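## Task

Pick up the glass tube lying on the shelved bench by the window and stand it upright, fully seated, in a free well of the rack by the door. Fail conditions: any tube touching the floor, any tube breaking (a drop of more than a few centimetres or a hard knock), any other tube not fully seated in its rack at the end, or the robot falling over or ending tilted. The cart, pedal bin and stool may be moved. Finish with the gripper open and the robot clear of the tube.

## Robot and tools

Robot: TidyBot++, a single-arm mobile robot. The base is 0.54 m long, 0.50 m wide and 0.38 m high and sits on four powered casters. On top is one seven-joint arm with a two-finger gripper. The shoulder sits 0.12 m ahead of the base centre and 0.68 m above the floor. Two cameras: base_camera, fixed on the base and looking ahead and down, and wrist_camera, on the hand and looking along it.

Frames: the base frame has its origin on the floor below the base centre, x forward, y left, z up. hand_pose is reported in it, as the point midway between the finger pads; the hand's own z axis runs out along the fingers and the fingers close along its y axis. The odometry frame is the base frame as it was at the start of the scene. base_odometry counts wheel turns only, so wheel slip shows up as travel; heading is positive to the left, in radians from -3.142 to 3.142. base_tilt is in degrees, with forward and right positive.

execute_actions: argument actions is a list holding one action or none (an empty list just reports state and images). An action may contain base, joints, or both, plus optional speeds. base holds exactly one relative command, an offset from where the base last measured itself: translate_m (metres, forward positive), strafe_m (metres, left positive), or rotate_rad (radians, counter-clockwise from above positive). Ranges: translate_m and strafe_m -2 to 2, rotate_rad -6.3 to 6.3; a move that would run too long at its top speed is refused, so split long moves. joints is one dictionary for the single arm, keyed by name, and every value is an absolute target, not an offset: joint_1_rad (any angle; positive turns the arm clockwise from above, opposite to rotate_rad), joint_2_rad shoulder (-2.249 to 2.249), joint_3_rad (any angle), joint_4_rad elbow (-2.579 to 2.579), joint_5_rad (any angle), joint_6_rad wrist (-2.099 to 2.099), joint_7_rad (any angle; hand pointing down, positive is counter-clockwise from above; at 1.57 the fingers open toward the robot's left and right), and gripper_pos from 0 (open, about 85 mm between pads) to 1 (closed, squeezing hard). Pad gap is roughly 85 x (1 - gripper_pos) mm. Any-angle joints go the short way, so send big turns in steps below half a turn. speeds caps top speed for that action only: translate_m and strafe_m 0.05 to 0.5 m/s, rotate_rad 0.1 to 1.57 rad/s. cameras picks images: base_camera, wrist_camera, or all (default); [] gives none. Unknown keys or out-of-range numbers make the whole call refused with no motion.

Arm geometry: with joint_1_rad 0, joint_3_rad 3.14 and joint_5_rad 0 (near the start pose) the arm moves in the vertical plane of the base x axis. Tilt from vertical, forward positive: upper arm = joint_2_rad; forearm = joint_2_rad - joint_4_rad; hand = that minus joint_6_rad. Lengths 0.42, 0.31 and 0.31 m; add length x sin for forward reach and length x cos for height above the shoulder. A hand pointing straight down reaches at most about 0.94 m above the floor, and only near the base. The arm starts folded, hand down.

Other tools: wait(seconds, 0 to 10) lets time pass with no new command and returns state and images. zoom_image(camera, region [x0,y0,x1,y1] in pixels, at most 504 x 504) enlarges part of the latest image. read_manual gives licence texts only. finished_scene(scene) closes the current scene, passing its number; it cannot be undone, and its result states the next task.

Reading results: base_status and joint_status describe how the last action ended. done means reached (for the base, only that the wheels turned enough, even if slipping). off_target means stopped short and maybe still pushing. contact_stop or time_out means the target was dropped and the motion holds where it stopped. For the gripper at 1, done means empty hand, off_target means something is held. "joint command not followed" with a cause line means a self-collision check held back the arm targets; those joints then show not_followed and may be retried later. ARM HIT means a hard hit on the base or the arm itself. motor_effort gives percent of maximum with the peak of the last action in brackets. MOTOR HOT warns of heating from holding a load; an OVER-TEMPERATURE FAULT lets the arm sink and shows limit_stop_at_motor_heat. A torque fault freezes the arm and gripper for 10 s while the base keeps going.

Cautions: joints that are left out may keep pushing toward old targets. Friction leaves joints a little off; correct by sending last command plus (wanted minus read), but not while carrying something, where the arm sags since the load is not compensated. hand_pose can be off by a centimetre or two; trust the images. Closed fingertips reach about 20 mm beyond the hand point, so approach low surfaces carefully. A blocked base keeps shoving and may still say done. Driving while the arm is caught high up, or pulling sideways on a raised hand, can tip the robot; back off to level it. Treat the tubes gently: lower them fully into the well before opening, never let one fall, knock or reach the floor, and avoid slams and hard pushes. Stray objects may occasionally be nudged by the environment.

Each tool is called after "Emit:" as name(argument=value, ...), one argument or row to a line, values as JSON.

## Session

Emit:
execute_actions(
  actions=[],
)

Scene clock: 0.00 s.
base_odometry: x=+0.000 y=+0.000 heading=+0.000 (m, m, rad; odometry frame)
base_tilt: forward=-0.2 right=+0.0 (deg)
base_status: not commanded
joint_positions: joint_1_rad=+0.024 joint_2_rad=-0.376 joint_3_rad=+3.173 joint_4_rad=-2.517 joint_5_rad=-0.047 joint_6_rad=-0.922 joint_7_rad=+1.521 gripper_pos=+0.000
joint_status: not commanded
motor_effort: joint_1_rad=-1 joint_2_rad=-2 joint_3_rad=+1 joint_4_rad=+17 joint_5_rad=-1 joint_6_rad=+1 joint_7_rad=+0 (%)
hand_pose: x=+0.2545 y=+0.0070 z=+0.5936 quat_wxyz=(-0.025, +0.997, -0.065, +0.039) (m; base frame)
pictures: base_camera, wrist_camera
Images, in order (width x height): base_camera 644x364, wrist_camera 644x476.

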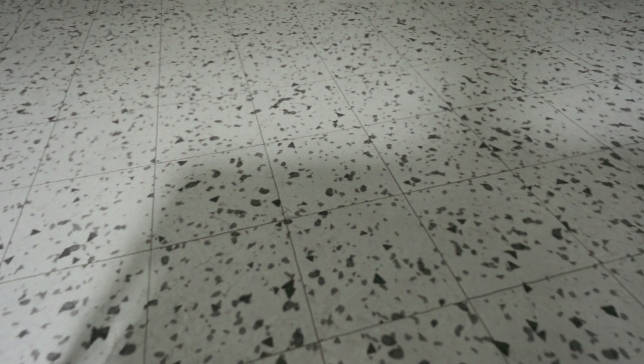

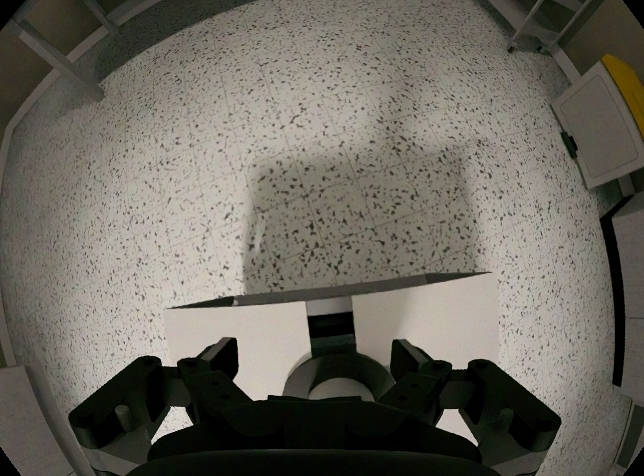

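Emit:
execute_actions(
  actions=[
    {"joints":{"joint_2_rad":-0.5,"joint_4_rad":-2.2,"joint_6_rad":-0.2}},
  ],
  cameras=["wrist_camera"],
)

Emit:
execute_actions(
  actions=[
    {"base":{"rotate_rad":2.1}},
  ],
  cameras=["wrist_camera"],
)

Emit:
execute_actions(
  actions=[
    {"base":{"rotate_rad":2.1}},
  ],
  cameras=["wrist_camera"],
)

Scene clock: 6.70 s.
base_odometry: x=+0.000 y=+0.000 heading=+0.000 (m, m, rad; odometry frame)
base_tilt: forward=-0.2 right=+0.0 (deg)
base_status: not commanded
joint_positions: joint_1_rad=+0.024 joint_2_rad=-0.494 joint_3_rad=+3.173 joint_4_rad=-2.206 joint_5_rad=-0.047 joint_6_rad=-0.228 joint_7_rad=+1.521 gripper_pos=+0.000
joint_status: all done
motor_effort: joint_1_rad=-1(0) joint_2_rad=-4(5) joint_3_rad=+1(1) joint_4_rad=+24(24) joint_5_rad=+0(0) joint_6_rad=+8(8) joint_7_rad=+1(0) (%)
hand_pose: x=+0.5210 y=-0.0190 z=+0.8960 quat_wxyz=(-0.023, +0.822, -0.062, +0.565) (m; base frame)
pictures: wrist_camera
camera_calibration (this result's frames):
wrist_camera: T_world_to_cam=[[-0.0917921, -0.990386, -0.103484, 0.122845], [-0.328758, 0.128237, -0.935667, 1.07391], [0.939943, -0.0518655, -0.337369, -0.0569761], [0, 0, 0, 1]] pos_world=[0.417888, -0.0190065, 0.998314]
Images, in order (width x height): wrist_camera 644x476.

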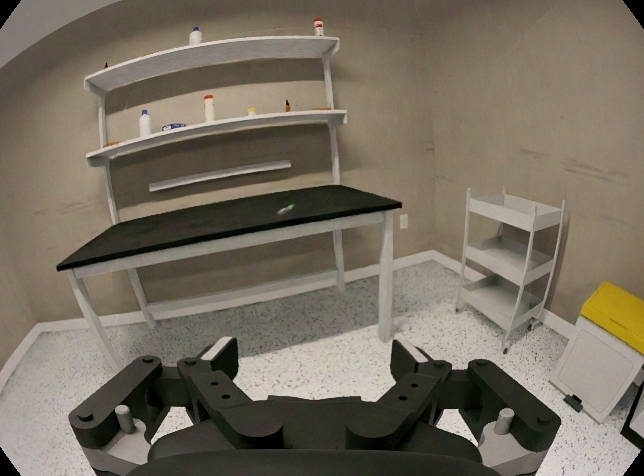

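Scene clock: 9.33 s.
base_odometry: x=+0.000 y=+0.000 heading=+2.099 (m, m, rad; odometry frame)
base_tilt: forward=-0.3 right=+0.0 (deg)
base_status: done
joint_positions: joint_1_rad=+0.024 joint_2_rad=-0.494 joint_3_rad=+3.173 joint_4_rad=-2.206 joint_5_rad=-0.047 joint_6_rad=-0.228 joint_7_rad=+1.521 gripper_pos=+0.000
joint_status: not commanded
motor_effort: joint_1_rad=+0(1) joint_2_rad=-4(5) joint_3_rad=+1(2) joint_4_rad=+24(23) joint_5_rad=+0(0) joint_6_rad=+7(8) joint_7_rad=+0(1) (%)
hand_pose: x=+0.5210 y=-0.0190 z=+0.8960 quat_wxyz=(-0.023, +0.822, -0.062, +0.565) (m; base frame)
pictures: wrist_camera
camera_calibration (this result's frames):
wrist_camera: T_world_to_cam=[[-0.0917919, -0.990386, -0.103484, 0.122845], [-0.328758, 0.128237, -0.935667, 1.07391], [0.939943, -0.0518655, -0.337369, -0.0569763], [0, 0, 0, 1]] pos_world=[0.417888, -0.0190064, 0.998314]
Images, in order (width x height): wrist_camera 644x476.

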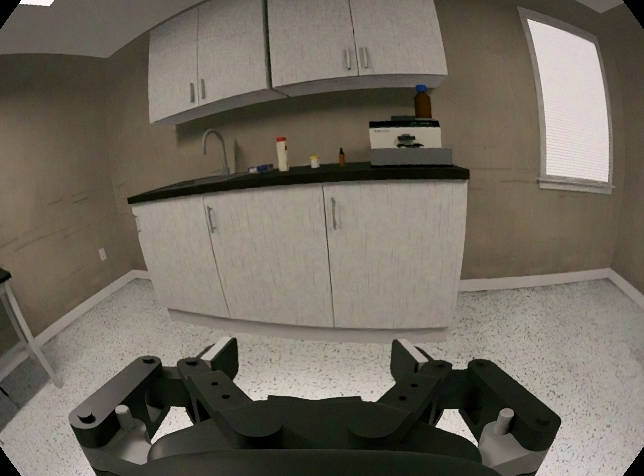

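Scene clock: 11.97 s.
base_odometry: x=+0.000 y=+0.000 heading=-2.084 (m, m, rad; odometry frame)
base_tilt: forward=-0.2 right=+0.0 (deg)
base_status: done
joint_positions: joint_1_rad=+0.024 joint_2_rad=-0.494 joint_3_rad=+3.173 joint_4_rad=-2.206 joint_5_rad=-0.047 joint_6_rad=-0.228 joint_7_rad=+1.521 gripper_pos=+0.000
joint_status: not commanded
motor_effort: joint_1_rad=+0(1) joint_2_rad=-5(5) joint_3_rad=+1(1) joint_4_rad=+23(23) joint_5_rad=+0(0) joint_6_rad=+8(8) joint_7_rad=+0(0) (%)
hand_pose: x=+0.5210 y=-0.0190 z=+0.8960 quat_wxyz=(-0.023, +0.822, -0.062, +0.565) (m; base frame)
pictures: wrist_camera
camera_calibration (this result's frames):
wrist_camera: T_world_to_cam=[[-0.0917962, -0.990386, -0.103484, 0.122845], [-0.328757, 0.128238, -0.935667, 1.07391], [0.939943, -0.0518695, -0.337369, -0.0569765], [0, 0, 0, 1]] pos_world=[0.417887, -0.0190079, 0.998314]
Images, in order (width x height): wrist_camera 644x476.

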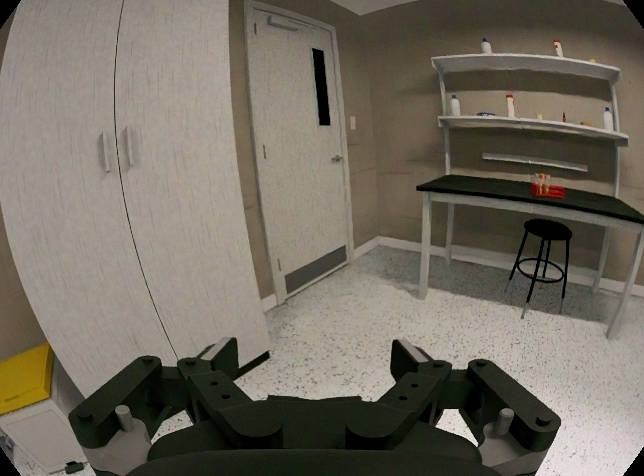

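Emit:
execute_actions(
  actions=[
    {"base":{"rotate_rad":2.084}},
  ],
  cameras=[],
)

Emit:
execute_actions(
  actions=[
    {"base":{"translate_m":0.6},"joints":{"joint_6_rad":-0.5}},
  ],
  cameras=["wrist_camera"],
)

Scene clock: 18.57 s.
base_odometry: x=+0.000 y=+0.000 heading=-0.001 (m, m, rad; odometry frame)
base_tilt: forward=-0.2 right=+0.1 (deg)
base_status: done
joint_positions: joint_1_rad=+0.024 joint_2_rad=-0.494 joint_3_rad=+3.173 joint_4_rad=-2.206 joint_5_rad=-0.047 joint_6_rad=-0.228 joint_7_rad=+1.521 gripper_pos=+0.000
joint_status: not commanded
motor_effort: joint_1_rad=+0(2) joint_2_rad=-4(5) joint_3_rad=+1(1) joint_4_rad=+24(24) joint_5_rad=-1(0) joint_6_rad=+8(8) joint_7_rad=+0(0) (%)
hand_pose: x=+0.5210 y=-0.0190 z=+0.8960 quat_wxyz=(-0.023, +0.822, -0.062, +0.565) (m; base frame)
pictures: none
No camera images: the call's "cameras" was empty. Leave "cameras" out to get every camera's image.

Scene clock: 21.13 s.
base_odometry: x=+0.600 y=+0.000 heading=+0.000 (m, m, rad; odometry frame)
base_tilt: forward=-0.2 right=+0.0 (deg)
base_status: done
joint_positions: joint_1_rad=+0.024 joint_2_rad=-0.500 joint_3_rad=+3.173 joint_4_rad=-2.207 joint_5_rad=-0.047 joint_6_rad=-0.483 joint_7_rad=+1.521 gripper_pos=+0.000
joint_status: all done
motor_effort: joint_1_rad=-1(0) joint_2_rad=-4(6) joint_3_rad=+1(1) joint_4_rad=+23(25) joint_5_rad=+0(0) joint_6_rad=+7(9) joint_7_rad=+0(0) (%)
hand_pose: x=+0.4824 y=-0.0125 z=+0.8279 quat_wxyz=(-0.026, +0.887, -0.062, +0.458) (m; base frame)
pictures: wrist_camera
camera_calibration (this result's frames):
wrist_camera: T_world_to_cam=[[-0.100885, -0.990464, -0.0938289, 0.115089], [-0.551565, 0.134171, -0.82327, 1.0112], [0.828009, -0.0313026, -0.559841, 0.195035], [0, 0, 0, 1]] pos_world=[0.407863, -0.0155764, 0.952478]
Images, in order (width x height): wrist_camera 644x476.

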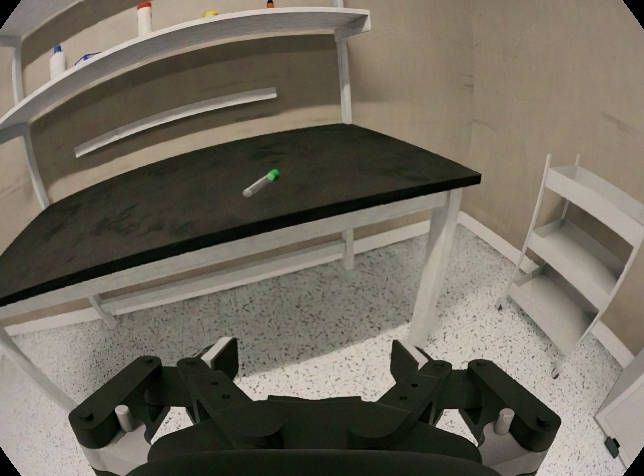

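Emit:
execute_actions(
  actions=[
    {"base":{"rotate_rad":0.25},"joints":{"joint_1_rad":0,"joint_2_rad":0.0,"joint_3_rad":3.14,"joint_4_rad":-1.2,"joint_5_rad":0,"joint_6_rad":-1.5}},
  ],
  cameras=[],
)

Emit:
execute_actions(
  actions=[
    {"base":{"strafe_m":-0.157}},
  ],
  cameras=[],
)

Emit:
execute_actions(
  actions=[
    {"base":{"translate_m":0.35},"joints":{"joint_2_rad":0.3,"joint_4_rad":-0.945,"joint_6_rad":-1.89}},
  ],
)

Scene clock: 40.60 s.
base_odometry: x=+0.600 y=+0.000 heading=+0.250 (m, m, rad; odometry frame)
base_tilt: forward=-0.3 right=+0.0 (deg)
base_status: done
joint_positions: joint_1_rad=+0.015 joint_2_rad=-0.010 joint_3_rad=+3.160 joint_4_rad=-1.215 joint_5_rad=-0.025 joint_6_rad=-1.463 joint_7_rad=+1.521 gripper_pos=+0.000
joint_status: all done
motor_effort: joint_1_rad=+0(0) joint_2_rad=-18(19) joint_3_rad=+1(3) joint_4_rad=+20(23) joint_5_rad=+0(0) joint_6_rad=+4(8) joint_7_rad=-1(1) (%)
hand_pose: x=+0.5507 y=-0.0052 z=+0.9378 quat_wxyz=(-0.015, +0.971, -0.039, +0.234) (m; base frame)
pictures: none
No camera images: the call's "cameras" was empty. Leave "cameras" out to get every camera's image.

Scene clock: 42.10 s.
base_odometry: x=+0.639 y=-0.152 heading=+0.251 (m, m, rad; odometry frame)
base_tilt: forward=-0.2 right=+0.1 (deg)
base_status: done
joint_positions: joint_1_rad=+0.008 joint_2_rad=-0.009 joint_3_rad=+3.153 joint_4_rad=-1.215 joint_5_rad=-0.020 joint_6_rad=-1.463 joint_7_rad=+1.521 gripper_pos=+0.000
joint_status: not commanded
motor_effort: joint_1_rad=-1(3) joint_2_rad=-18(20) joint_3_rad=+0(1) joint_4_rad=+20(21) joint_5_rad=+0(1) joint_6_rad=+4(4) joint_7_rad=+0(1) (%)
hand_pose: x=+0.5508 y=-0.0011 z=+0.9375 quat_wxyz=(-0.014, +0.972, -0.033, +0.234) (m; base frame)
pictures: none
No camera images: the call's "cameras" was empty. Leave "cameras" out to get every camera's image.

Scene clock: 44.30 s.
base_odometry: x=+0.979 y=-0.065 heading=+0.251 (m, m, rad; odometry frame)
base_tilt: forward=-0.2 right=+0.1 (deg)
base_status: done
joint_positions: joint_1_rad=+0.008 joint_2_rad=+0.308 joint_3_rad=+3.153 joint_4_rad=-0.961 joint_5_rad=-0.020 joint_6_rad=-1.852 joint_7_rad=+1.521 gripper_pos=+0.000
joint_status: all done
motor_effort: joint_1_rad=+0(1) joint_2_rad=-27(33) joint_3_rad=+1(2) joint_4_rad=+17(21) joint_5_rad=+0(0) joint_6_rad=+1(4) joint_7_rad=+0(0) (%)
hand_pose: x=+0.5536 y=-0.0004 z=+0.8649 quat_wxyz=(-0.008, +0.999, -0.032, +0.010) (m; base frame)
pictures: base_camera, wrist_camera
camera_calibration (this result's frames):
wrist_camera: T_world_to_cam=[[-0.0653676, -0.997861, 0.000360197, 0.0365891], [-0.99676, 0.0652785, -0.0469913, 0.654306], [0.0468673, -0.00343074, -0.998895, 0.969407], [0, 0, 0, 1]] pos_world=[0.609144, -0.00287545, 0.99907]
Images, in order (width x height): base_camera 644x364, wrist_camera 644x476.

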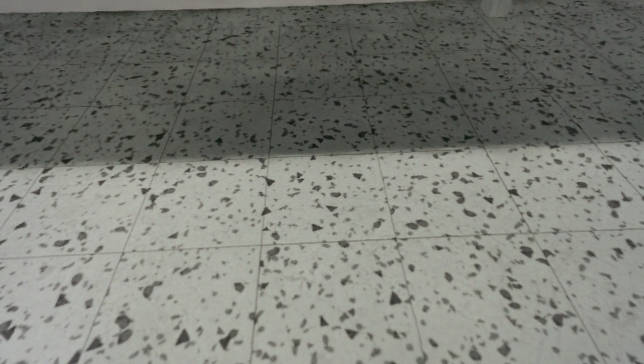

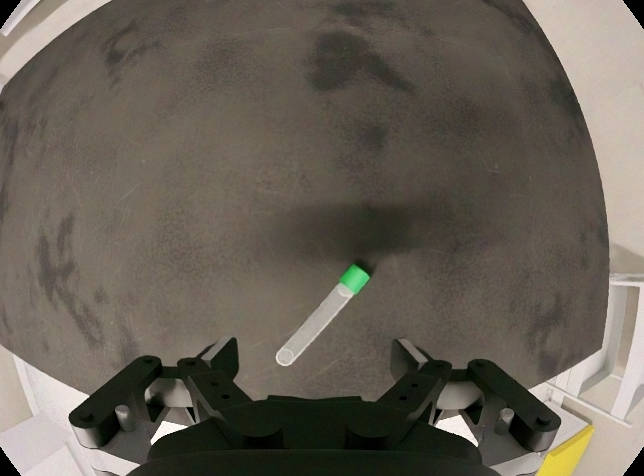

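Emit:
execute_actions(
  actions=[
    {"joints":{"joint_1_rad":0.035,"joint_2_rad":0.325,"joint_4_rad":-1.12,"joint_6_rad":-1.71,"joint_7_rad":0.82}},
  ],
  cameras=["wrist_camera"],
)

Scene clock: 52.00 s.
base_odometry: x=+0.979 y=-0.065 heading=+0.251 (m, m, rad; odometry frame)
base_tilt: forward=-0.2 right=+0.1 (deg)
base_status: not commanded
joint_positions: joint_1_rad=+0.023 joint_2_rad=+0.320 joint_3_rad=+3.153 joint_4_rad=-1.107 joint_5_rad=-0.020 joint_6_rad=-1.746 joint_7_rad=+0.847 gripper_pos=+0.000
joint_status: all done
motor_effort: joint_1_rad=+0(1) joint_2_rad=-28(29) joint_3_rad=+1(0) joint_4_rad=+19(19) joint_5_rad=+0(0) joint_6_rad=+0(1) joint_7_rad=+0(1) (%)
hand_pose: x=+0.5528 y=-0.0067 z=+0.8149 quat_wxyz=(-0.002, +0.930, -0.368, -0.018) (m; base frame)
pictures: wrist_camera
camera_calibration (this result's frames):
wrist_camera: T_world_to_cam=[[-0.68495, -0.728125, 0.0260285, 0.353715], [-0.728213, 0.685308, 0.00771192, 0.462664], [-0.0234528, -0.013672, -0.999631, 0.958897], [0, 0, 0, 1]] pos_world=[0.601683, -0.0464081, 0.945769]
Images, in order (width x height): wrist_camera 644x476.

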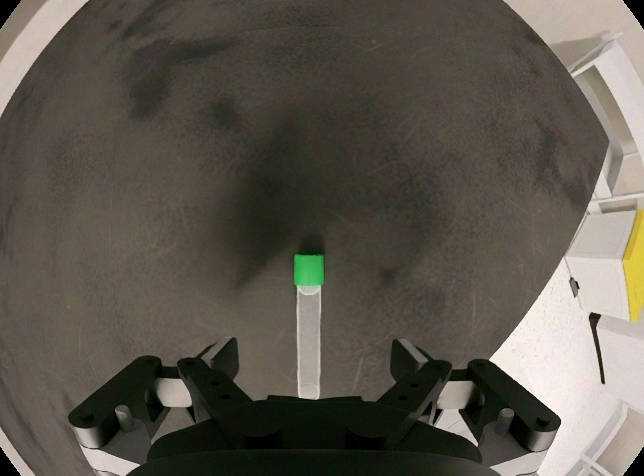

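Emit:
execute_actions(
  actions=[
    {"joints":{"joint_1_rad":0.06,"joint_2_rad":0.345,"joint_4_rad":-1.2,"joint_6_rad":-1.58}},
  ],
  cameras=["wrist_camera"],
)

Scene clock: 57.80 s.
base_odometry: x=+0.979 y=-0.065 heading=+0.251 (m, m, rad; odometry frame)
base_tilt: forward=-0.2 right=+0.1 (deg)
base_status: not commanded
joint_positions: joint_1_rad=+0.049 joint_2_rad=+0.342 joint_3_rad=+3.153 joint_4_rad=-1.187 joint_5_rad=-0.020 joint_6_rad=-1.614 joint_7_rad=+0.847 gripper_pos=+0.000
joint_status: all done
motor_effort: joint_1_rad=-1(1) joint_2_rad=-30(30) joint_3_rad=+1(0) joint_4_rad=+18(19) joint_5_rad=+1(0) joint_6_rad=+0(0) joint_7_rad=+0(0) (%)
hand_pose: x=+0.5735 y=-0.0192 z=+0.7801 quat_wxyz=(-0.007, +0.924, -0.381, -0.003) (m; base frame)
pictures: wrist_camera
camera_calibration (this result's frames):
wrist_camera: T_world_to_cam=[[-0.705906, -0.708281, 0.00588478, 0.387775], [-0.708275, 0.705774, -0.0151301, 0.493379], [0.00656303, -0.0148485, -0.999868, 0.907345], [0, 0, 0, 1]] pos_world=[0.617226, -0.060088, 0.912408]
Images, in order (width x height): wrist_camera 644x476.

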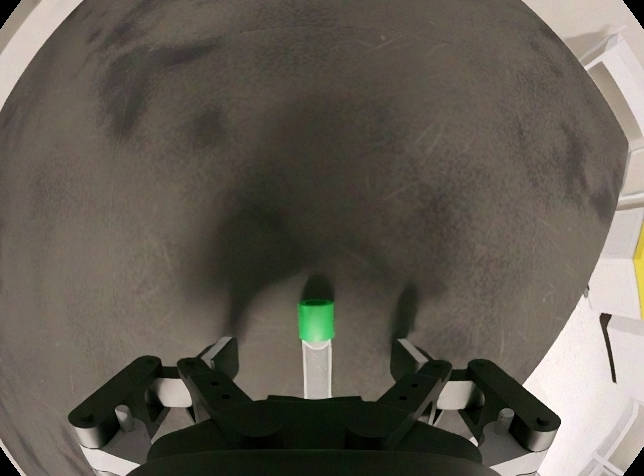

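Emit:
execute_actions(
  actions=[
    {"joints":{"joint_1_rad":0.045,"joint_4_rad":-1.245}},
  ],
  cameras=["wrist_camera"],
)

Scene clock: 62.90 s.
base_odometry: x=+0.979 y=-0.065 heading=+0.251 (m, m, rad; odometry frame)
base_tilt: forward=-0.2 right=+0.0 (deg)
base_status: not commanded
joint_positions: joint_1_rad=+0.049 joint_2_rad=+0.341 joint_3_rad=+3.153 joint_4_rad=-1.228 joint_5_rad=-0.020 joint_6_rad=-1.613 joint_7_rad=+0.847 gripper_pos=+0.000
joint_status: all done
motor_effort: joint_1_rad=+0(1) joint_2_rad=-26(30) joint_3_rad=+0(0) joint_4_rad=+16(19) joint_5_rad=+0(0) joint_6_rad=-1(1) joint_7_rad=+0(0) (%)
hand_pose: x=+0.5611 y=-0.0185 z=+0.7679 quat_wxyz=(-0.001, +0.924, -0.381, -0.022) (m; base frame)
pictures: wrist_camera
camera_calibration (this result's frames):
wrist_camera: T_world_to_cam=[[-0.7053, -0.708198, 0.0317539, 0.359417], [-0.708167, 0.705903, 0.0141586, 0.461417], [-0.0324423, -0.012501, -0.999395, 0.916766], [0, 0, 0, 1]] pos_world=[0.609999, -0.0597175, 0.898266]
Images, in order (width x height): wrist_camera 644x476.

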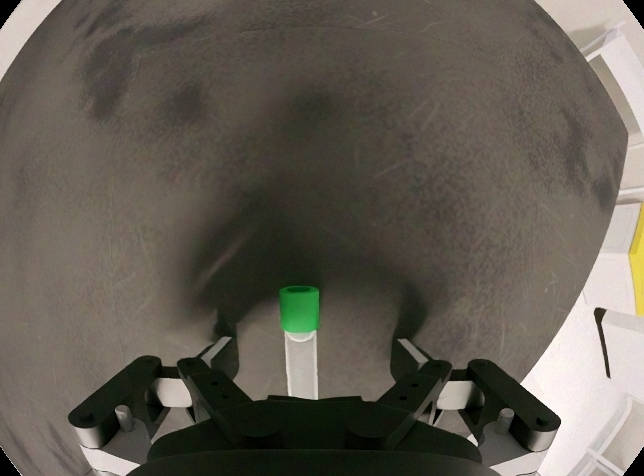

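Tips seem near the surface. Close.

Emit:
execute_actions(
  actions=[
    {"joints":{"gripper_pos":1}},
  ],
  cameras=["wrist_camera"],
)

Emit:
execute_actions(
  actions=[
    {"joints":{"joint_2_rad":0.1,"joint_4_rad":-1.25}},
  ],
  cameras=["wrist_camera"],
)

Scene clock: 65.80 s.
base_odometry: x=+0.979 y=-0.065 heading=+0.251 (m, m, rad; odometry frame)
base_tilt: forward=-0.2 right=+0.1 (deg)
base_status: not commanded
joint_positions: joint_1_rad=+0.049 joint_2_rad=+0.312 joint_3_rad=+3.153 joint_4_rad=-1.227 joint_5_rad=-0.013 joint_6_rad=-1.609 joint_7_rad=+0.847 gripper_pos=+0.870
joint_status: gripper_pos off_target (ended at +0.870, target +1.000)
motor_effort: joint_1_rad=-2(1) joint_2_rad=-22(27) joint_3_rad=+0(1) joint_4_rad=+14(16) joint_5_rad=-2(1) joint_6_rad=+2(2) joint_7_rad=+0(0) (%)
hand_pose: x=+0.5599 y=-0.0206 z=+0.7806 quat_wxyz=(-0.003, +0.924, -0.381, -0.005) (m; base frame)
pictures: wrist_camera
camera_calibration (this result's frames):
wrist_camera: T_world_to_cam=[[-0.705874, -0.708181, 0.0148906, 0.37018], [-0.708337, 0.705714, -0.0150439, 0.484669], [0.000145314, -0.0211666, -0.999776, 0.911344], [0, 0, 0, 1]] pos_world=[0.604477, -0.060593, 0.912919]
Images, in order (width x height): wrist_camera 644x476.

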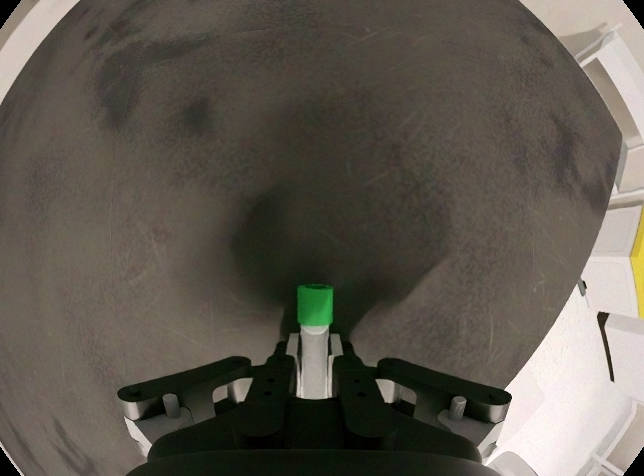

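Scene clock: 67.37 s.
base_odometry: x=+0.979 y=-0.065 heading=+0.251 (m, m, rad; odometry frame)
base_tilt: forward=-0.2 right=+0.1 (deg)
base_status: not commanded
joint_positions: joint_1_rad=+0.049 joint_2_rad=+0.096 joint_3_rad=+3.153 joint_4_rad=-1.241 joint_5_rad=-0.013 joint_6_rad=-1.609 joint_7_rad=+0.847 gripper_pos=+0.870
joint_status: all done
motor_effort: joint_1_rad=+0(2) joint_2_rad=-21(32) joint_3_rad=+1(0) joint_4_rad=+19(20) joint_5_rad=+0(2) joint_6_rad=+2(2) joint_7_rad=+0(1) (%)
hand_pose: x=+0.5252 y=-0.0188 z=+0.8680 quat_wxyz=(-0.037, +0.920, -0.379, +0.090) (m; base frame)
pictures: wrist_camera
camera_calibration (this result's frames):
wrist_camera: T_world_to_cam=[[-0.695198, -0.708674, -0.120337, 0.457347], [-0.690167, 0.704862, -0.163827, 0.579744], [0.200921, -0.0308392, -0.979122, 0.875158], [0, 0, 0, 1]] pos_world=[0.542229, -0.0575396, 1.0069]
Images, in order (width x height): wrist_camera 644x476.

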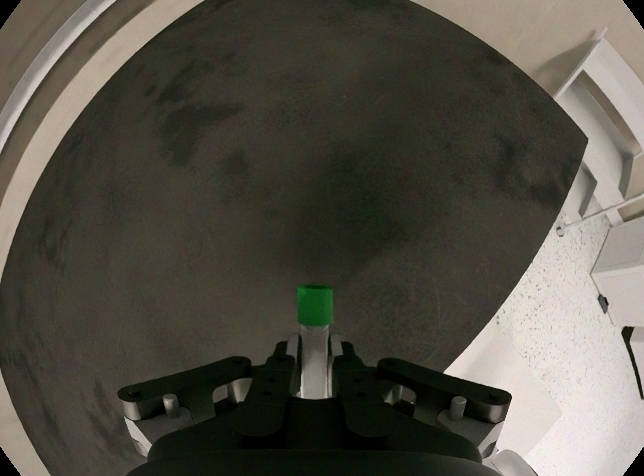

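Emit:
execute_actions(
  actions=[
    {"base":{"translate_m":-0.9},"joints":{"joint_1_rad":0,"joint_2_rad":-0.5,"joint_4_rad":-2.2,"joint_6_rad":-0.1,"joint_7_rad":1.57}},
  ],
  cameras=[],
)

Emit:
execute_actions(
  actions=[
    {"base":{"rotate_rad":-3.14},"speeds":{"rotate_rad":1.0}},
  ],
  cameras=["wrist_camera"],
)

Scene clock: 75.83 s.
base_odometry: x=+0.106 y=-0.287 heading=+0.250 (m, m, rad; odometry frame)
base_tilt: forward=-0.2 right=+0.1 (deg)
base_status: done
joint_positions: joint_1_rad=+0.015 joint_2_rad=-0.498 joint_3_rad=+3.152 joint_4_rad=-2.186 joint_5_rad=-0.013 joint_6_rad=-0.136 joint_7_rad=+1.530 gripper_pos=+0.870
joint_status: all done
motor_effort: joint_1_rad=+0(3) joint_2_rad=-5(24) joint_3_rad=+1(3) joint_4_rad=+24(25) joint_5_rad=+0(1) joint_6_rad=+9(10) joint_7_rad=+0(0) (%)
hand_pose: x=+0.5315 y=-0.0095 z=+0.9364 quat_wxyz=(-0.012, +0.790, -0.032, +0.612) (m; base frame)
pictures: none
No camera images: the call's "cameras" was empty. Leave "cameras" out to get every camera's image.

Scene clock: 79.90 s.
base_odometry: x=+0.106 y=-0.287 heading=-2.890 (m, m, rad; odometry frame)
base_tilt: forward=-0.2 right=+0.1 (deg)
base_status: done
joint_positions: joint_1_rad=+0.010 joint_2_rad=-0.498 joint_3_rad=+3.151 joint_4_rad=-2.186 joint_5_rad=-0.013 joint_6_rad=-0.136 joint_7_rad=+1.530 gripper_pos=+0.870
joint_status: not commanded
motor_effort: joint_1_rad=+0(1) joint_2_rad=-5(6) joint_3_rad=+1(3) joint_4_rad=+24(24) joint_5_rad=+0(0) joint_6_rad=+9(8) joint_7_rad=+0(1) (%)
hand_pose: x=+0.5316 y=-0.0069 z=+0.9364 quat_wxyz=(-0.013, +0.790, -0.029, +0.612) (m; base frame)
pictures: wrist_camera
camera_calibration (this result's frames):
wrist_camera: T_world_to_cam=[[-0.0469487, -0.997431, -0.0540965, 0.069886], [-0.223782, 0.0632821, -0.972583, 1.09195], [0.973508, -0.0335556, -0.226178, -0.174519], [0, 0, 0, 1]] pos_world=[0.417536, -0.00525079, 1.02632]
Images, in order (width x height): wrist_camera 644x476.

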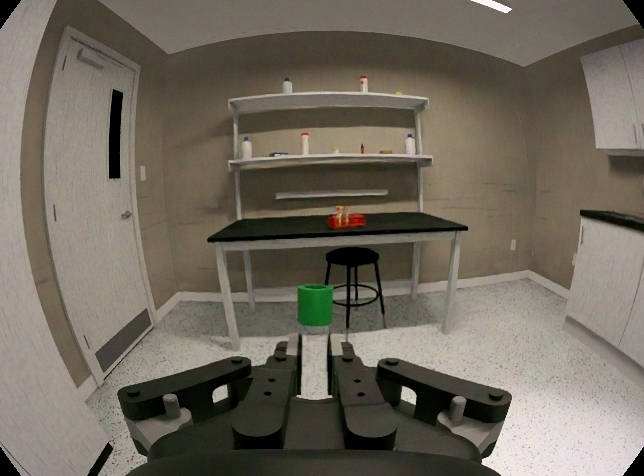

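Emit:
execute_actions(
  actions=[
    {"base":{"translate_m":0.95},"joints":{"joint_6_rad":-0.3}},
  ],
  cameras=["wrist_camera"],
)

Emit:
zoom_image(
  camera="wrist_camera",
  region=[220, 100, 480, 300],
)

Scene clock: 85.63 s.
base_odometry: x=-0.814 y=-0.523 heading=-2.890 (m, m, rad; odometry frame)
base_tilt: forward=-0.2 right=+0.0 (deg)
base_status: done
joint_positions: joint_1_rad=+0.010 joint_2_rad=-0.499 joint_3_rad=+3.151 joint_4_rad=-2.196 joint_5_rad=-0.013 joint_6_rad=-0.277 joint_7_rad=+1.530 gripper_pos=+0.870
joint_status: all done
motor_effort: joint_1_rad=+1(1) joint_2_rad=-4(7) joint_3_rad=+1(1) joint_4_rad=+24(26) joint_5_rad=+0(0) joint_6_rad=+8(10) joint_7_rad=+0(0) (%)
hand_pose: x=+0.5160 y=-0.0058 z=+0.8896 quat_wxyz=(-0.013, +0.834, -0.030, +0.551) (m; base frame)
pictures: wrist_camera
camera_calibration (this result's frames):
wrist_camera: T_world_to_cam=[[-0.0522164, -0.9974, -0.0496588, 0.0664437], [-0.365947, 0.0653785, -0.928336, 1.07686], [0.929169, -0.0303019, -0.36841, -0.0204745], [0, 0, 0, 1]] pos_world=[0.416568, -0.004753, 0.995446]
Images, in order (width x height): wrist_camera 644x476.

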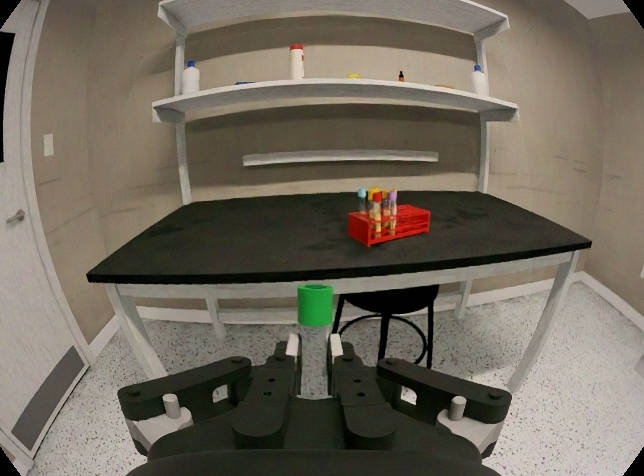

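Region (220, 100, 480, 300) of wrist_camera's 644x476 image, scaled by 1.938; it fills the top 388 rows of this view, and the rest is white.

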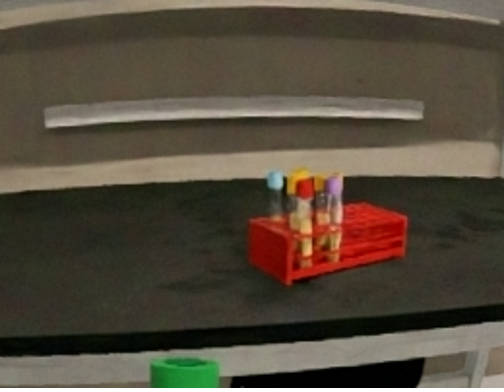

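Emit:
execute_actions(
  actions=[
    {"base":{"strafe_m":-0.23}},
  ],
  cameras=[],
)

Emit:
execute_actions(
  actions=[
    {"base":{"translate_m":0.25},"joints":{"joint_6_rad":-0.35}},
  ],
  cameras=["wrist_camera"],
)

Emit:
zoom_image(
  camera="wrist_camera",
  region=[200, 120, 460, 300],
)

Scene clock: 92.50 s.
base_odometry: x=-0.872 y=-0.300 heading=-2.890 (m, m, rad; odometry frame)
base_tilt: forward=-0.1 right=+0.1 (deg)
base_status: done
joint_positions: joint_1_rad=+0.010 joint_2_rad=-0.499 joint_3_rad=+3.151 joint_4_rad=-2.196 joint_5_rad=-0.013 joint_6_rad=-0.277 joint_7_rad=+1.530 gripper_pos=+0.870
joint_status: not commanded
motor_effort: joint_1_rad=+0(0) joint_2_rad=-4(5) joint_3_rad=+1(3) joint_4_rad=+24(24) joint_5_rad=+0(0) joint_6_rad=+8(8) joint_7_rad=+0(0) (%)
hand_pose: x=+0.5160 y=-0.0055 z=+0.8896 quat_wxyz=(-0.013, +0.834, -0.030, +0.551) (m; base frame)
pictures: none
No camera images: the call's "cameras" was empty. Leave "cameras" out to get every camera's image.

Scene clock: 94.27 s.
base_odometry: x=-1.114 y=-0.362 heading=-2.890 (m, m, rad; odometry frame)
base_tilt: forward=-0.2 right=+0.1 (deg)
base_status: done
joint_positions: joint_1_rad=+0.010 joint_2_rad=-0.495 joint_3_rad=+3.151 joint_4_rad=-2.196 joint_5_rad=-0.013 joint_6_rad=-0.319 joint_7_rad=+1.530 gripper_pos=+0.870
joint_status: all done
motor_effort: joint_1_rad=-1(0) joint_2_rad=-5(7) joint_3_rad=+1(1) joint_4_rad=+24(24) joint_5_rad=+0(0) joint_6_rad=+8(9) joint_7_rad=-1(0) (%)
hand_pose: x=+0.5114 y=-0.0052 z=+0.8760 quat_wxyz=(-0.013, +0.846, -0.030, +0.532) (m; base frame)
pictures: wrist_camera
camera_calibration (this result's frames):
wrist_camera: T_world_to_cam=[[-0.0531535, -0.997442, -0.0477983, 0.0649768], [-0.408457, 0.0653953, -0.910432, 1.06861], [0.911228, -0.0288691, -0.410888, 0.0251925], [0, 0, 0, 1]] pos_world=[0.41698, -0.00434436, 0.986355]
Images, in order (width x height): wrist_camera 644x476.

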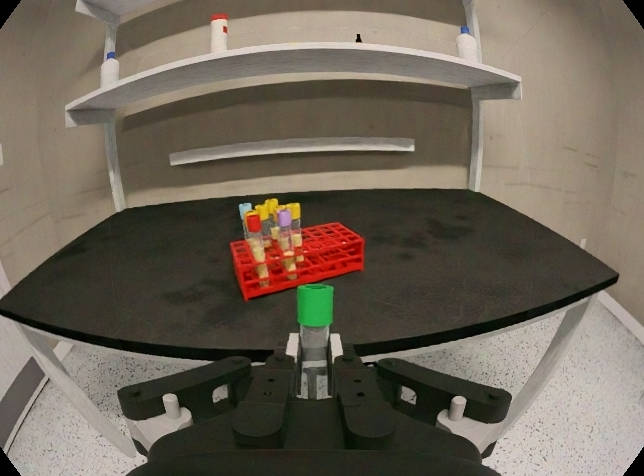

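Region (200, 120, 460, 300) of wrist_camera's 644x476 image, scaled by 1.938; it fills the top 349 rows of this view, and the rest is white.

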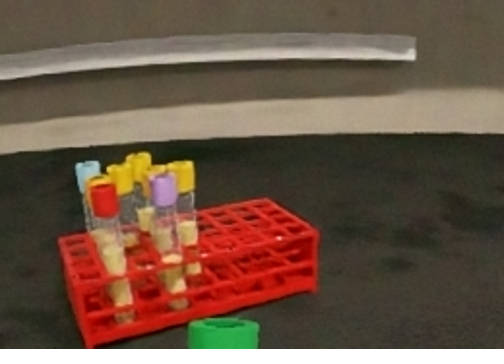

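Emit:
execute_actions(
  actions=[
    {"base":{"strafe_m":-0.06},"joints":{"joint_2_rad":-0.3,"joint_4_rad":-2.23,"joint_6_rad":0.4}},
  ],
  cameras=[],
)

Emit:
execute_actions(
  actions=[
    {"base":{"translate_m":0.1},"joints":{"joint_2_rad":-0.05,"joint_4_rad":-2.25,"joint_6_rad":0.68},"speeds":{"translate_m":0.1}},
  ],
  cameras=["wrist_camera"],
)

Scene clock: 101.90 s.
base_odometry: x=-1.129 y=-0.304 heading=-2.890 (m, m, rad; odometry frame)
base_tilt: forward=-0.2 right=+0.1 (deg)
base_status: done
joint_positions: joint_1_rad=+0.010 joint_2_rad=-0.304 joint_3_rad=+3.150 joint_4_rad=-2.213 joint_5_rad=-0.013 joint_6_rad=+0.371 joint_7_rad=+1.530 gripper_pos=+0.870
joint_status: all done
motor_effort: joint_1_rad=+0(0) joint_2_rad=-11(12) joint_3_rad=+1(3) joint_4_rad=+24(25) joint_5_rad=+0(0) joint_6_rad=+9(9) joint_7_rad=-1(0) (%)
hand_pose: x=+0.6009 y=-0.0094 z=+0.9892 quat_wxyz=(-0.012, +0.695, -0.027, +0.718) (m; base frame)
pictures: none
No camera images: the call's "cameras" was empty. Leave "cameras" out to get every camera's image.

Scene clock: 103.47 s.
base_odometry: x=-1.226 y=-0.329 heading=-2.890 (m, m, rad; odometry frame)
base_tilt: forward=-0.1 right=+0.1 (deg)
base_status: done
joint_positions: joint_1_rad=+0.010 joint_2_rad=-0.047 joint_3_rad=+3.150 joint_4_rad=-2.236 joint_5_rad=-0.013 joint_6_rad=+0.642 joint_7_rad=+1.530 gripper_pos=+0.870
joint_status: all done
motor_effort: joint_1_rad=+0(1) joint_2_rad=-18(20) joint_3_rad=+1(1) joint_4_rad=+22(25) joint_5_rad=+0(0) joint_6_rad=+8(8) joint_7_rad=+0(1) (%)
hand_pose: x=+0.6665 y=-0.0110 z=+0.9273 quat_wxyz=(-0.009, +0.698, -0.027, +0.715) (m; base frame)
pictures: wrist_camera
camera_calibration (this result's frames):
wrist_camera: T_world_to_cam=[[-0.0412793, -0.997708, -0.053613, 0.0674193], [0.051731, 0.0514526, -0.997335, 0.952771], [0.997808, -0.0439427, 0.0494885, -0.58006], [0, 0, 0, 1]] pos_world=[0.532284, -0.00724723, 0.982553]
Images, in order (width x height): wrist_camera 644x476.

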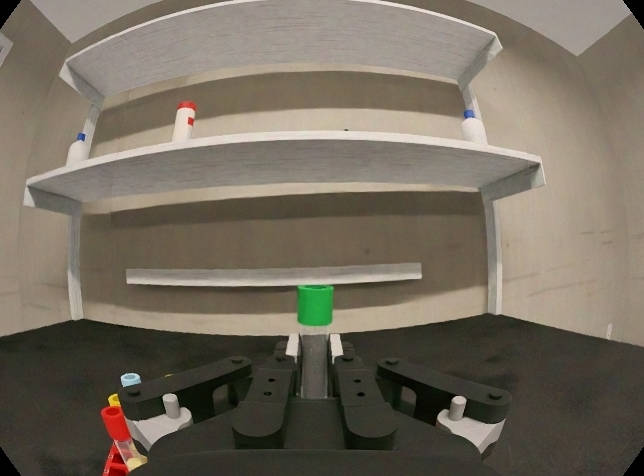

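Emit:
execute_actions(
  actions=[
    {"base":{"strafe_m":-0.2},"speeds":{"strafe_m":0.15}},
  ],
  cameras=["wrist_camera"],
)

Emit:
zoom_image(
  camera="wrist_camera",
  region=[0, 300, 240, 476],
)

Scene clock: 110.13 s.
base_odometry: x=-1.276 y=-0.135 heading=-2.890 (m, m, rad; odometry frame)
base_tilt: forward=-0.2 right=+0.0 (deg)
base_status: done
joint_positions: joint_1_rad=+0.007 joint_2_rad=-0.047 joint_3_rad=+3.149 joint_4_rad=-2.236 joint_5_rad=-0.013 joint_6_rad=+0.642 joint_7_rad=+1.530 gripper_pos=+0.870
joint_status: not commanded
motor_effort: joint_1_rad=+1(3) joint_2_rad=-18(19) joint_3_rad=+1(3) joint_4_rad=+21(22) joint_5_rad=+0(0) joint_6_rad=+9(9) joint_7_rad=+0(0) (%)
hand_pose: x=+0.6665 y=-0.0092 z=+0.9274 quat_wxyz=(-0.010, +0.698, -0.026, +0.716) (m; base frame)
pictures: wrist_camera
camera_calibration (this result's frames):
wrist_camera: T_world_to_cam=[[-0.038019, -0.997839, -0.0535881, 0.0670051], [0.0520313, 0.0515774, -0.997313, 0.952518], [0.997921, -0.0407051, 0.0499579, -0.580422], [0, 0, 0, 1]] pos_world=[0.532202, -0.00589424, 0.982546]
Images, in order (width x height): wrist_camera 644x476.

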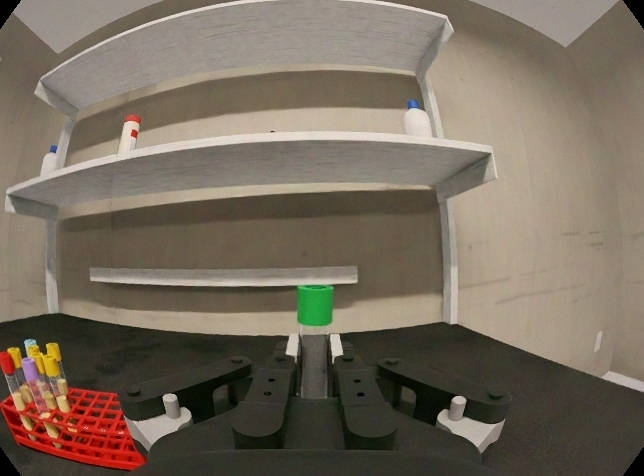

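Region (0, 300, 240, 476) of wrist_camera's 644x476 image, scaled by 2.100; it fills the top 370 rows of this view, and the rest is white.

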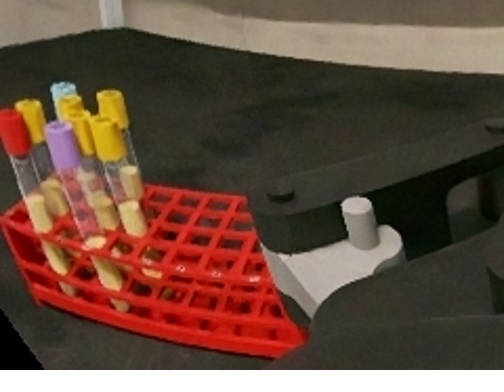

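Emit:
execute_actions(
  actions=[
    {"base":{"strafe_m":0.2},"joints":{"joint_2_rad":-0.4,"joint_4_rad":-1.7,"joint_6_rad":-0.2},"speeds":{"strafe_m":0.15}},
  ],
  cameras=[],
)

Emit:
execute_actions(
  actions=[
    {"joints":{"joint_6_rad":-1.0}},
  ],
  cameras=["wrist_camera"],
)

Emit:
zoom_image(
  camera="wrist_camera",
  region=[180, 100, 460, 300],
)

Scene clock: 117.60 s.
base_odometry: x=-1.227 y=-0.329 heading=-2.890 (m, m, rad; odometry frame)
base_tilt: forward=-0.2 right=+0.0 (deg)
base_status: done
joint_positions: joint_1_rad=+0.007 joint_2_rad=-0.401 joint_3_rad=+3.148 joint_4_rad=-1.711 joint_5_rad=-0.013 joint_6_rad=-0.163 joint_7_rad=+1.530 gripper_pos=+0.870
joint_status: all done
motor_effort: joint_1_rad=+0(2) joint_2_rad=-8(20) joint_3_rad=+1(3) joint_4_rad=+24(24) joint_5_rad=+0(1) joint_6_rad=+9(9) joint_7_rad=-1(0) (%)
hand_pose: x=+0.5685 y=-0.0048 z=+1.1804 quat_wxyz=(-0.017, +0.672, -0.022, +0.740) (m; base frame)
pictures: none
No camera images: the call's "cameras" was empty. Leave "cameras" out to get every camera's image.

Scene clock: 118.77 s.
base_odometry: x=-1.227 y=-0.329 heading=-2.890 (m, m, rad; odometry frame)
base_tilt: forward=-0.3 right=+0.0 (deg)
base_status: not commanded
joint_positions: joint_1_rad=+0.007 joint_2_rad=-0.400 joint_3_rad=+3.148 joint_4_rad=-1.706 joint_5_rad=-0.013 joint_6_rad=-0.983 joint_7_rad=+1.530 gripper_pos=+0.870
joint_status: all done
motor_effort: joint_1_rad=+0(0) joint_2_rad=-6(8) joint_3_rad=+1(1) joint_4_rad=+22(25) joint_5_rad=+0(0) joint_6_rad=+7(9) joint_7_rad=+1(1) (%)
hand_pose: x=+0.4929 y=-0.0006 z=+0.9471 quat_wxyz=(-0.013, +0.910, -0.026, +0.414) (m; base frame)
pictures: wrist_camera
camera_calibration (this result's frames):
wrist_camera: T_world_to_cam=[[-0.0498425, -0.998129, -0.0354249, 0.0586302], [-0.636202, 0.0590713, -0.769258, 1.10402], [0.769911, -0.0158043, -0.637956, 0.356117], [0, 0, 0, 1]] pos_world=[0.431125, -0.00106735, 1.07854]
Images, in order (width x height): wrist_camera 644x476.

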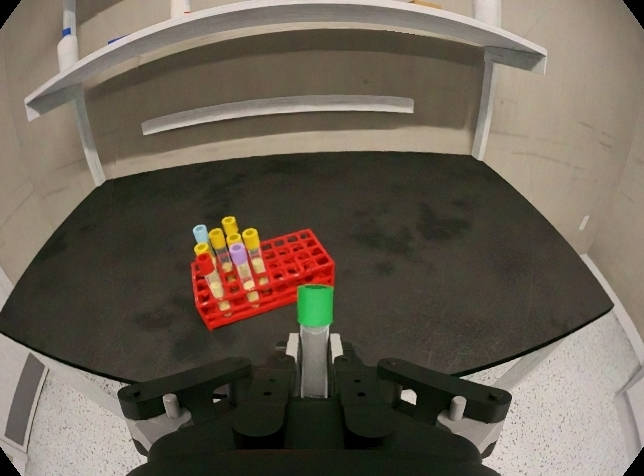

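Region (180, 100, 460, 300) of wrist_camera's 644x476 image, scaled by 1.800; it fills the top 360 rows of this view, and the rest is white.

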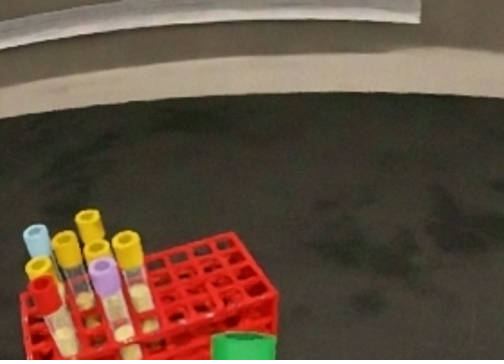

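Emit:
execute_actions(
  actions=[
    {"joints":{"joint_6_rad":0.3}},
  ],
  cameras=[],
)

Emit:
execute_actions(
  actions=[
    {"base":{"translate_m":0.063},"joints":{"joint_2_rad":-0.05,"joint_4_rad":-2.25,"joint_6_rad":0.6},"speeds":{"translate_m":0.1}},
  ],
  cameras=["wrist_camera"],
)

Scene clock: 128.20 s.
base_odometry: x=-1.227 y=-0.329 heading=-2.890 (m, m, rad; odometry frame)
base_tilt: forward=-0.2 right=+0.1 (deg)
base_status: not commanded
joint_positions: joint_1_rad=+0.007 joint_2_rad=-0.403 joint_3_rad=+3.148 joint_4_rad=-1.703 joint_5_rad=-0.013 joint_6_rad=+0.281 joint_7_rad=+1.530 gripper_pos=+0.870
joint_status: all done
motor_effort: joint_1_rad=+0(1) joint_2_rad=-6(8) joint_3_rad=+1(1) joint_4_rad=+23(25) joint_5_rad=+0(0) joint_6_rad=+7(8) joint_7_rad=+0(0) (%)
hand_pose: x=+0.5219 y=-0.0063 z=+1.3163 quat_wxyz=(-0.017, +0.487, -0.019, +0.873) (m; base frame)
pictures: none
No camera images: the call's "cameras" was empty. Leave "cameras" out to get every camera's image.

Scene clock: 130.00 s.
base_odometry: x=-1.288 y=-0.345 heading=-2.890 (m, m, rad; odometry frame)
base_tilt: forward=-0.2 right=+0.0 (deg)
base_status: done
joint_positions: joint_1_rad=+0.007 joint_2_rad=-0.055 joint_3_rad=+3.148 joint_4_rad=-2.238 joint_5_rad=-0.013 joint_6_rad=+0.561 joint_7_rad=+1.530 gripper_pos=+0.870
joint_status: all done
motor_effort: joint_1_rad=+0(1) joint_2_rad=-17(20) joint_3_rad=+1(2) joint_4_rad=+21(25) joint_5_rad=+0(0) joint_6_rad=+9(10) joint_7_rad=+0(0) (%)
hand_pose: x=+0.6640 y=-0.0079 z=+0.9056 quat_wxyz=(-0.011, +0.724, -0.026, +0.689) (m; base frame)
pictures: wrist_camera
camera_calibration (this result's frames):
wrist_camera: T_world_to_cam=[[-0.0393198, -0.997857, -0.052292, 0.0667266], [-0.0228641, 0.0532173, -0.998321, 0.981496], [0.998965, -0.0380582, -0.0249076, -0.509634], [0, 0, 0, 1]] pos_world=[0.534171, -0.00504468, 0.970644]
Images, in order (width x height): wrist_camera 644x476.

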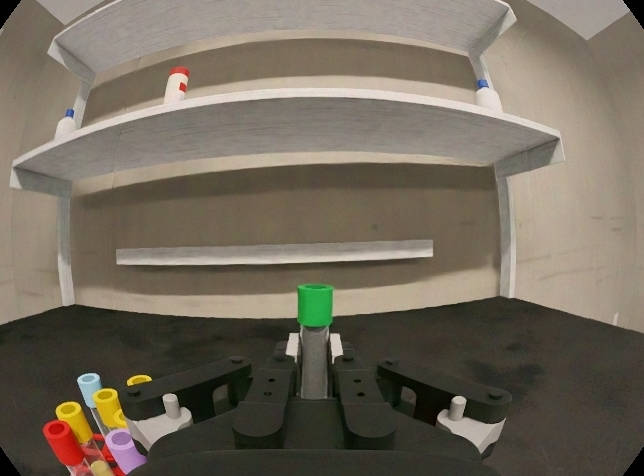

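Emit:
execute_actions(
  actions=[
    {"joints":{"joint_2_rad":0.01,"joint_4_rad":-2.31,"joint_6_rad":0.74}},
  ],
  cameras=[],
)

Emit:
execute_actions(
  actions=[
    {"joints":{"joint_2_rad":0.055,"joint_4_rad":-2.365,"joint_6_rad":0.83}},
  ],
  cameras=["wrist_camera"],
)

Scene clock: 134.67 s.
base_odometry: x=-1.288 y=-0.345 heading=-2.890 (m, m, rad; odometry frame)
base_tilt: forward=-0.1 right=+0.1 (deg)
base_status: not commanded
joint_positions: joint_1_rad=+0.007 joint_2_rad=+0.002 joint_3_rad=+3.148 joint_4_rad=-2.297 joint_5_rad=-0.013 joint_6_rad=+0.712 joint_7_rad=+1.530 gripper_pos=+0.870
joint_status: all done
motor_effort: joint_1_rad=+0(0) joint_2_rad=-18(20) joint_3_rad=+1(0) joint_4_rad=+20(21) joint_5_rad=+0(0) joint_6_rad=+8(10) joint_7_rad=+0(0) (%)
hand_pose: x=+0.6658 y=-0.0083 z=+0.8886 quat_wxyz=(-0.010, +0.712, -0.026, +0.701) (m; base frame)
pictures: none
No camera images: the call's "cameras" was empty. Leave "cameras" out to get every camera's image.

Scene clock: 135.43 s.
base_odometry: x=-1.288 y=-0.345 heading=-2.890 (m, m, rad; odometry frame)
base_tilt: forward=-0.2 right=+0.1 (deg)
base_status: not commanded
joint_positions: joint_1_rad=+0.007 joint_2_rad=+0.027 joint_3_rad=+3.148 joint_4_rad=-2.332 joint_5_rad=-0.013 joint_6_rad=+0.814 joint_7_rad=+1.530 gripper_pos=+0.870
joint_status: all done
motor_effort: joint_1_rad=+0(1) joint_2_rad=-15(18) joint_3_rad=+1(2) joint_4_rad=+16(19) joint_5_rad=+0(1) joint_6_rad=+6(9) joint_7_rad=+0(1) (%)
hand_pose: x=+0.6630 y=-0.0085 z=+0.8876 quat_wxyz=(-0.010, +0.697, -0.025, +0.716) (m; base frame)
pictures: wrist_camera
camera_calibration (this result's frames):
wrist_camera: T_world_to_cam=[[-0.0377397, -0.997949, -0.0517029, 0.063553], [0.0536796, 0.0496405, -0.997324, 0.91184], [0.997845, -0.0404141, 0.0516961, -0.576422], [0, 0, 0, 1]] pos_world=[0.528631, -0.00513709, 0.942484]
Images, in order (width x height): wrist_camera 644x476.

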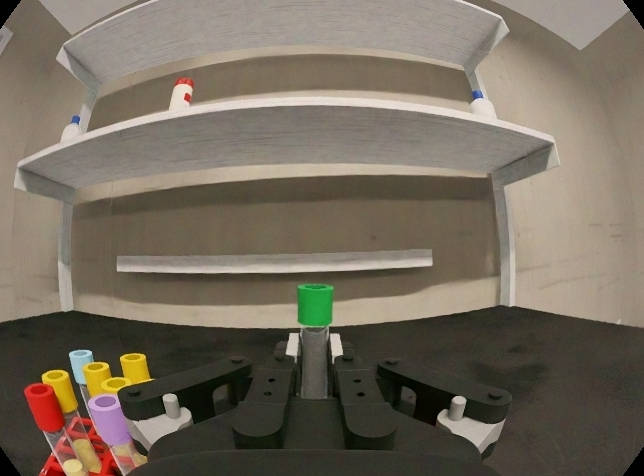

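Emit:
execute_actions(
  actions=[
    {"base":{"translate_m":0.008},"speeds":{"translate_m":0.05}},
  ],
  cameras=[],
)

Emit:
execute_actions(
  actions=[
    {"base":{"strafe_m":0.008},"speeds":{"strafe_m":0.05}},
  ],
  cameras=[],
)

Emit:
execute_actions(
  actions=[
    {"base":{"translate_m":-0.014},"speeds":{"translate_m":0.05}},
  ],
  cameras=["wrist_camera"],
)

Scene clock: 143.73 s.
base_odometry: x=-1.296 y=-0.347 heading=-2.890 (m, m, rad; odometry frame)
base_tilt: forward=-0.3 right=+0.2 (deg)
base_status: done
joint_positions: joint_1_rad=+0.006 joint_2_rad=+0.033 joint_3_rad=+3.148 joint_4_rad=-2.334 joint_5_rad=-0.013 joint_6_rad=+0.822 joint_7_rad=+1.530 gripper_pos=+0.870
joint_status: not commanded
motor_effort: joint_1_rad=+1(1) joint_2_rad=-14(18) joint_3_rad=+2(2) joint_4_rad=+13(18) joint_5_rad=+0(1) joint_6_rad=+4(8) joint_7_rad=+0(0) (%)
hand_pose: x=+0.6639 y=-0.0081 z=+0.8858 quat_wxyz=(-0.010, +0.697, -0.025, +0.716) (m; base frame)
pictures: none
No camera images: the call's "cameras" was empty. Leave "cameras" out to get every camera's image.

Scene clock: 144.43 s.
base_odometry: x=-1.294 y=-0.355 heading=-2.890 (m, m, rad; odometry frame)
base_tilt: forward=-0.2 right=+0.0 (deg)
base_status: done
joint_positions: joint_1_rad=+0.006 joint_2_rad=+0.051 joint_3_rad=+3.147 joint_4_rad=-2.355 joint_5_rad=-0.013 joint_6_rad=+0.822 joint_7_rad=+1.530 gripper_pos=+0.870
joint_status: not commanded
motor_effort: joint_1_rad=+0(2) joint_2_rad=-19(20) joint_3_rad=+1(1) joint_4_rad=+18(19) joint_5_rad=+0(1) joint_6_rad=+9(9) joint_7_rad=-1(0) (%)
hand_pose: x=+0.6627 y=-0.0079 z=+0.8647 quat_wxyz=(-0.010, +0.711, -0.025, +0.702) (m; base frame)
pictures: none
No camera images: the call's "cameras" was empty. Leave "cameras" out to get every camera's image.

Scene clock: 145.17 s.
base_odometry: x=-1.280 y=-0.352 heading=-2.890 (m, m, rad; odometry frame)
base_tilt: forward=-0.2 right=+0.1 (deg)
base_status: done
joint_positions: joint_1_rad=+0.006 joint_2_rad=+0.052 joint_3_rad=+3.147 joint_4_rad=-2.355 joint_5_rad=-0.013 joint_6_rad=+0.822 joint_7_rad=+1.530 gripper_pos=+0.870
joint_status: not commanded
motor_effort: joint_1_rad=-1(0) joint_2_rad=-19(21) joint_3_rad=+0(0) joint_4_rad=+18(19) joint_5_rad=+0(0) joint_6_rad=+9(9) joint_7_rad=+0(0) (%)
hand_pose: x=+0.6628 y=-0.0079 z=+0.8639 quat_wxyz=(-0.010, +0.712, -0.025, +0.702) (m; base frame)
pictures: wrist_camera
camera_calibration (this result's frames):
wrist_camera: T_world_to_cam=[[-0.038821, -0.997974, -0.0504161, 0.0625174], [0.0131038, 0.0499414, -0.998666, 0.91633], [0.99916, -0.0394298, 0.0111385, -0.540796], [0, 0, 0, 1]] pos_world=[0.530761, -0.00469558, 0.924283]
Images, in order (width x height): wrist_camera 644x476.

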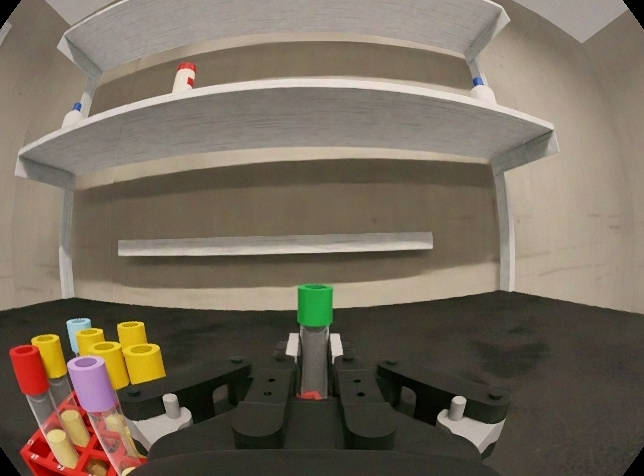

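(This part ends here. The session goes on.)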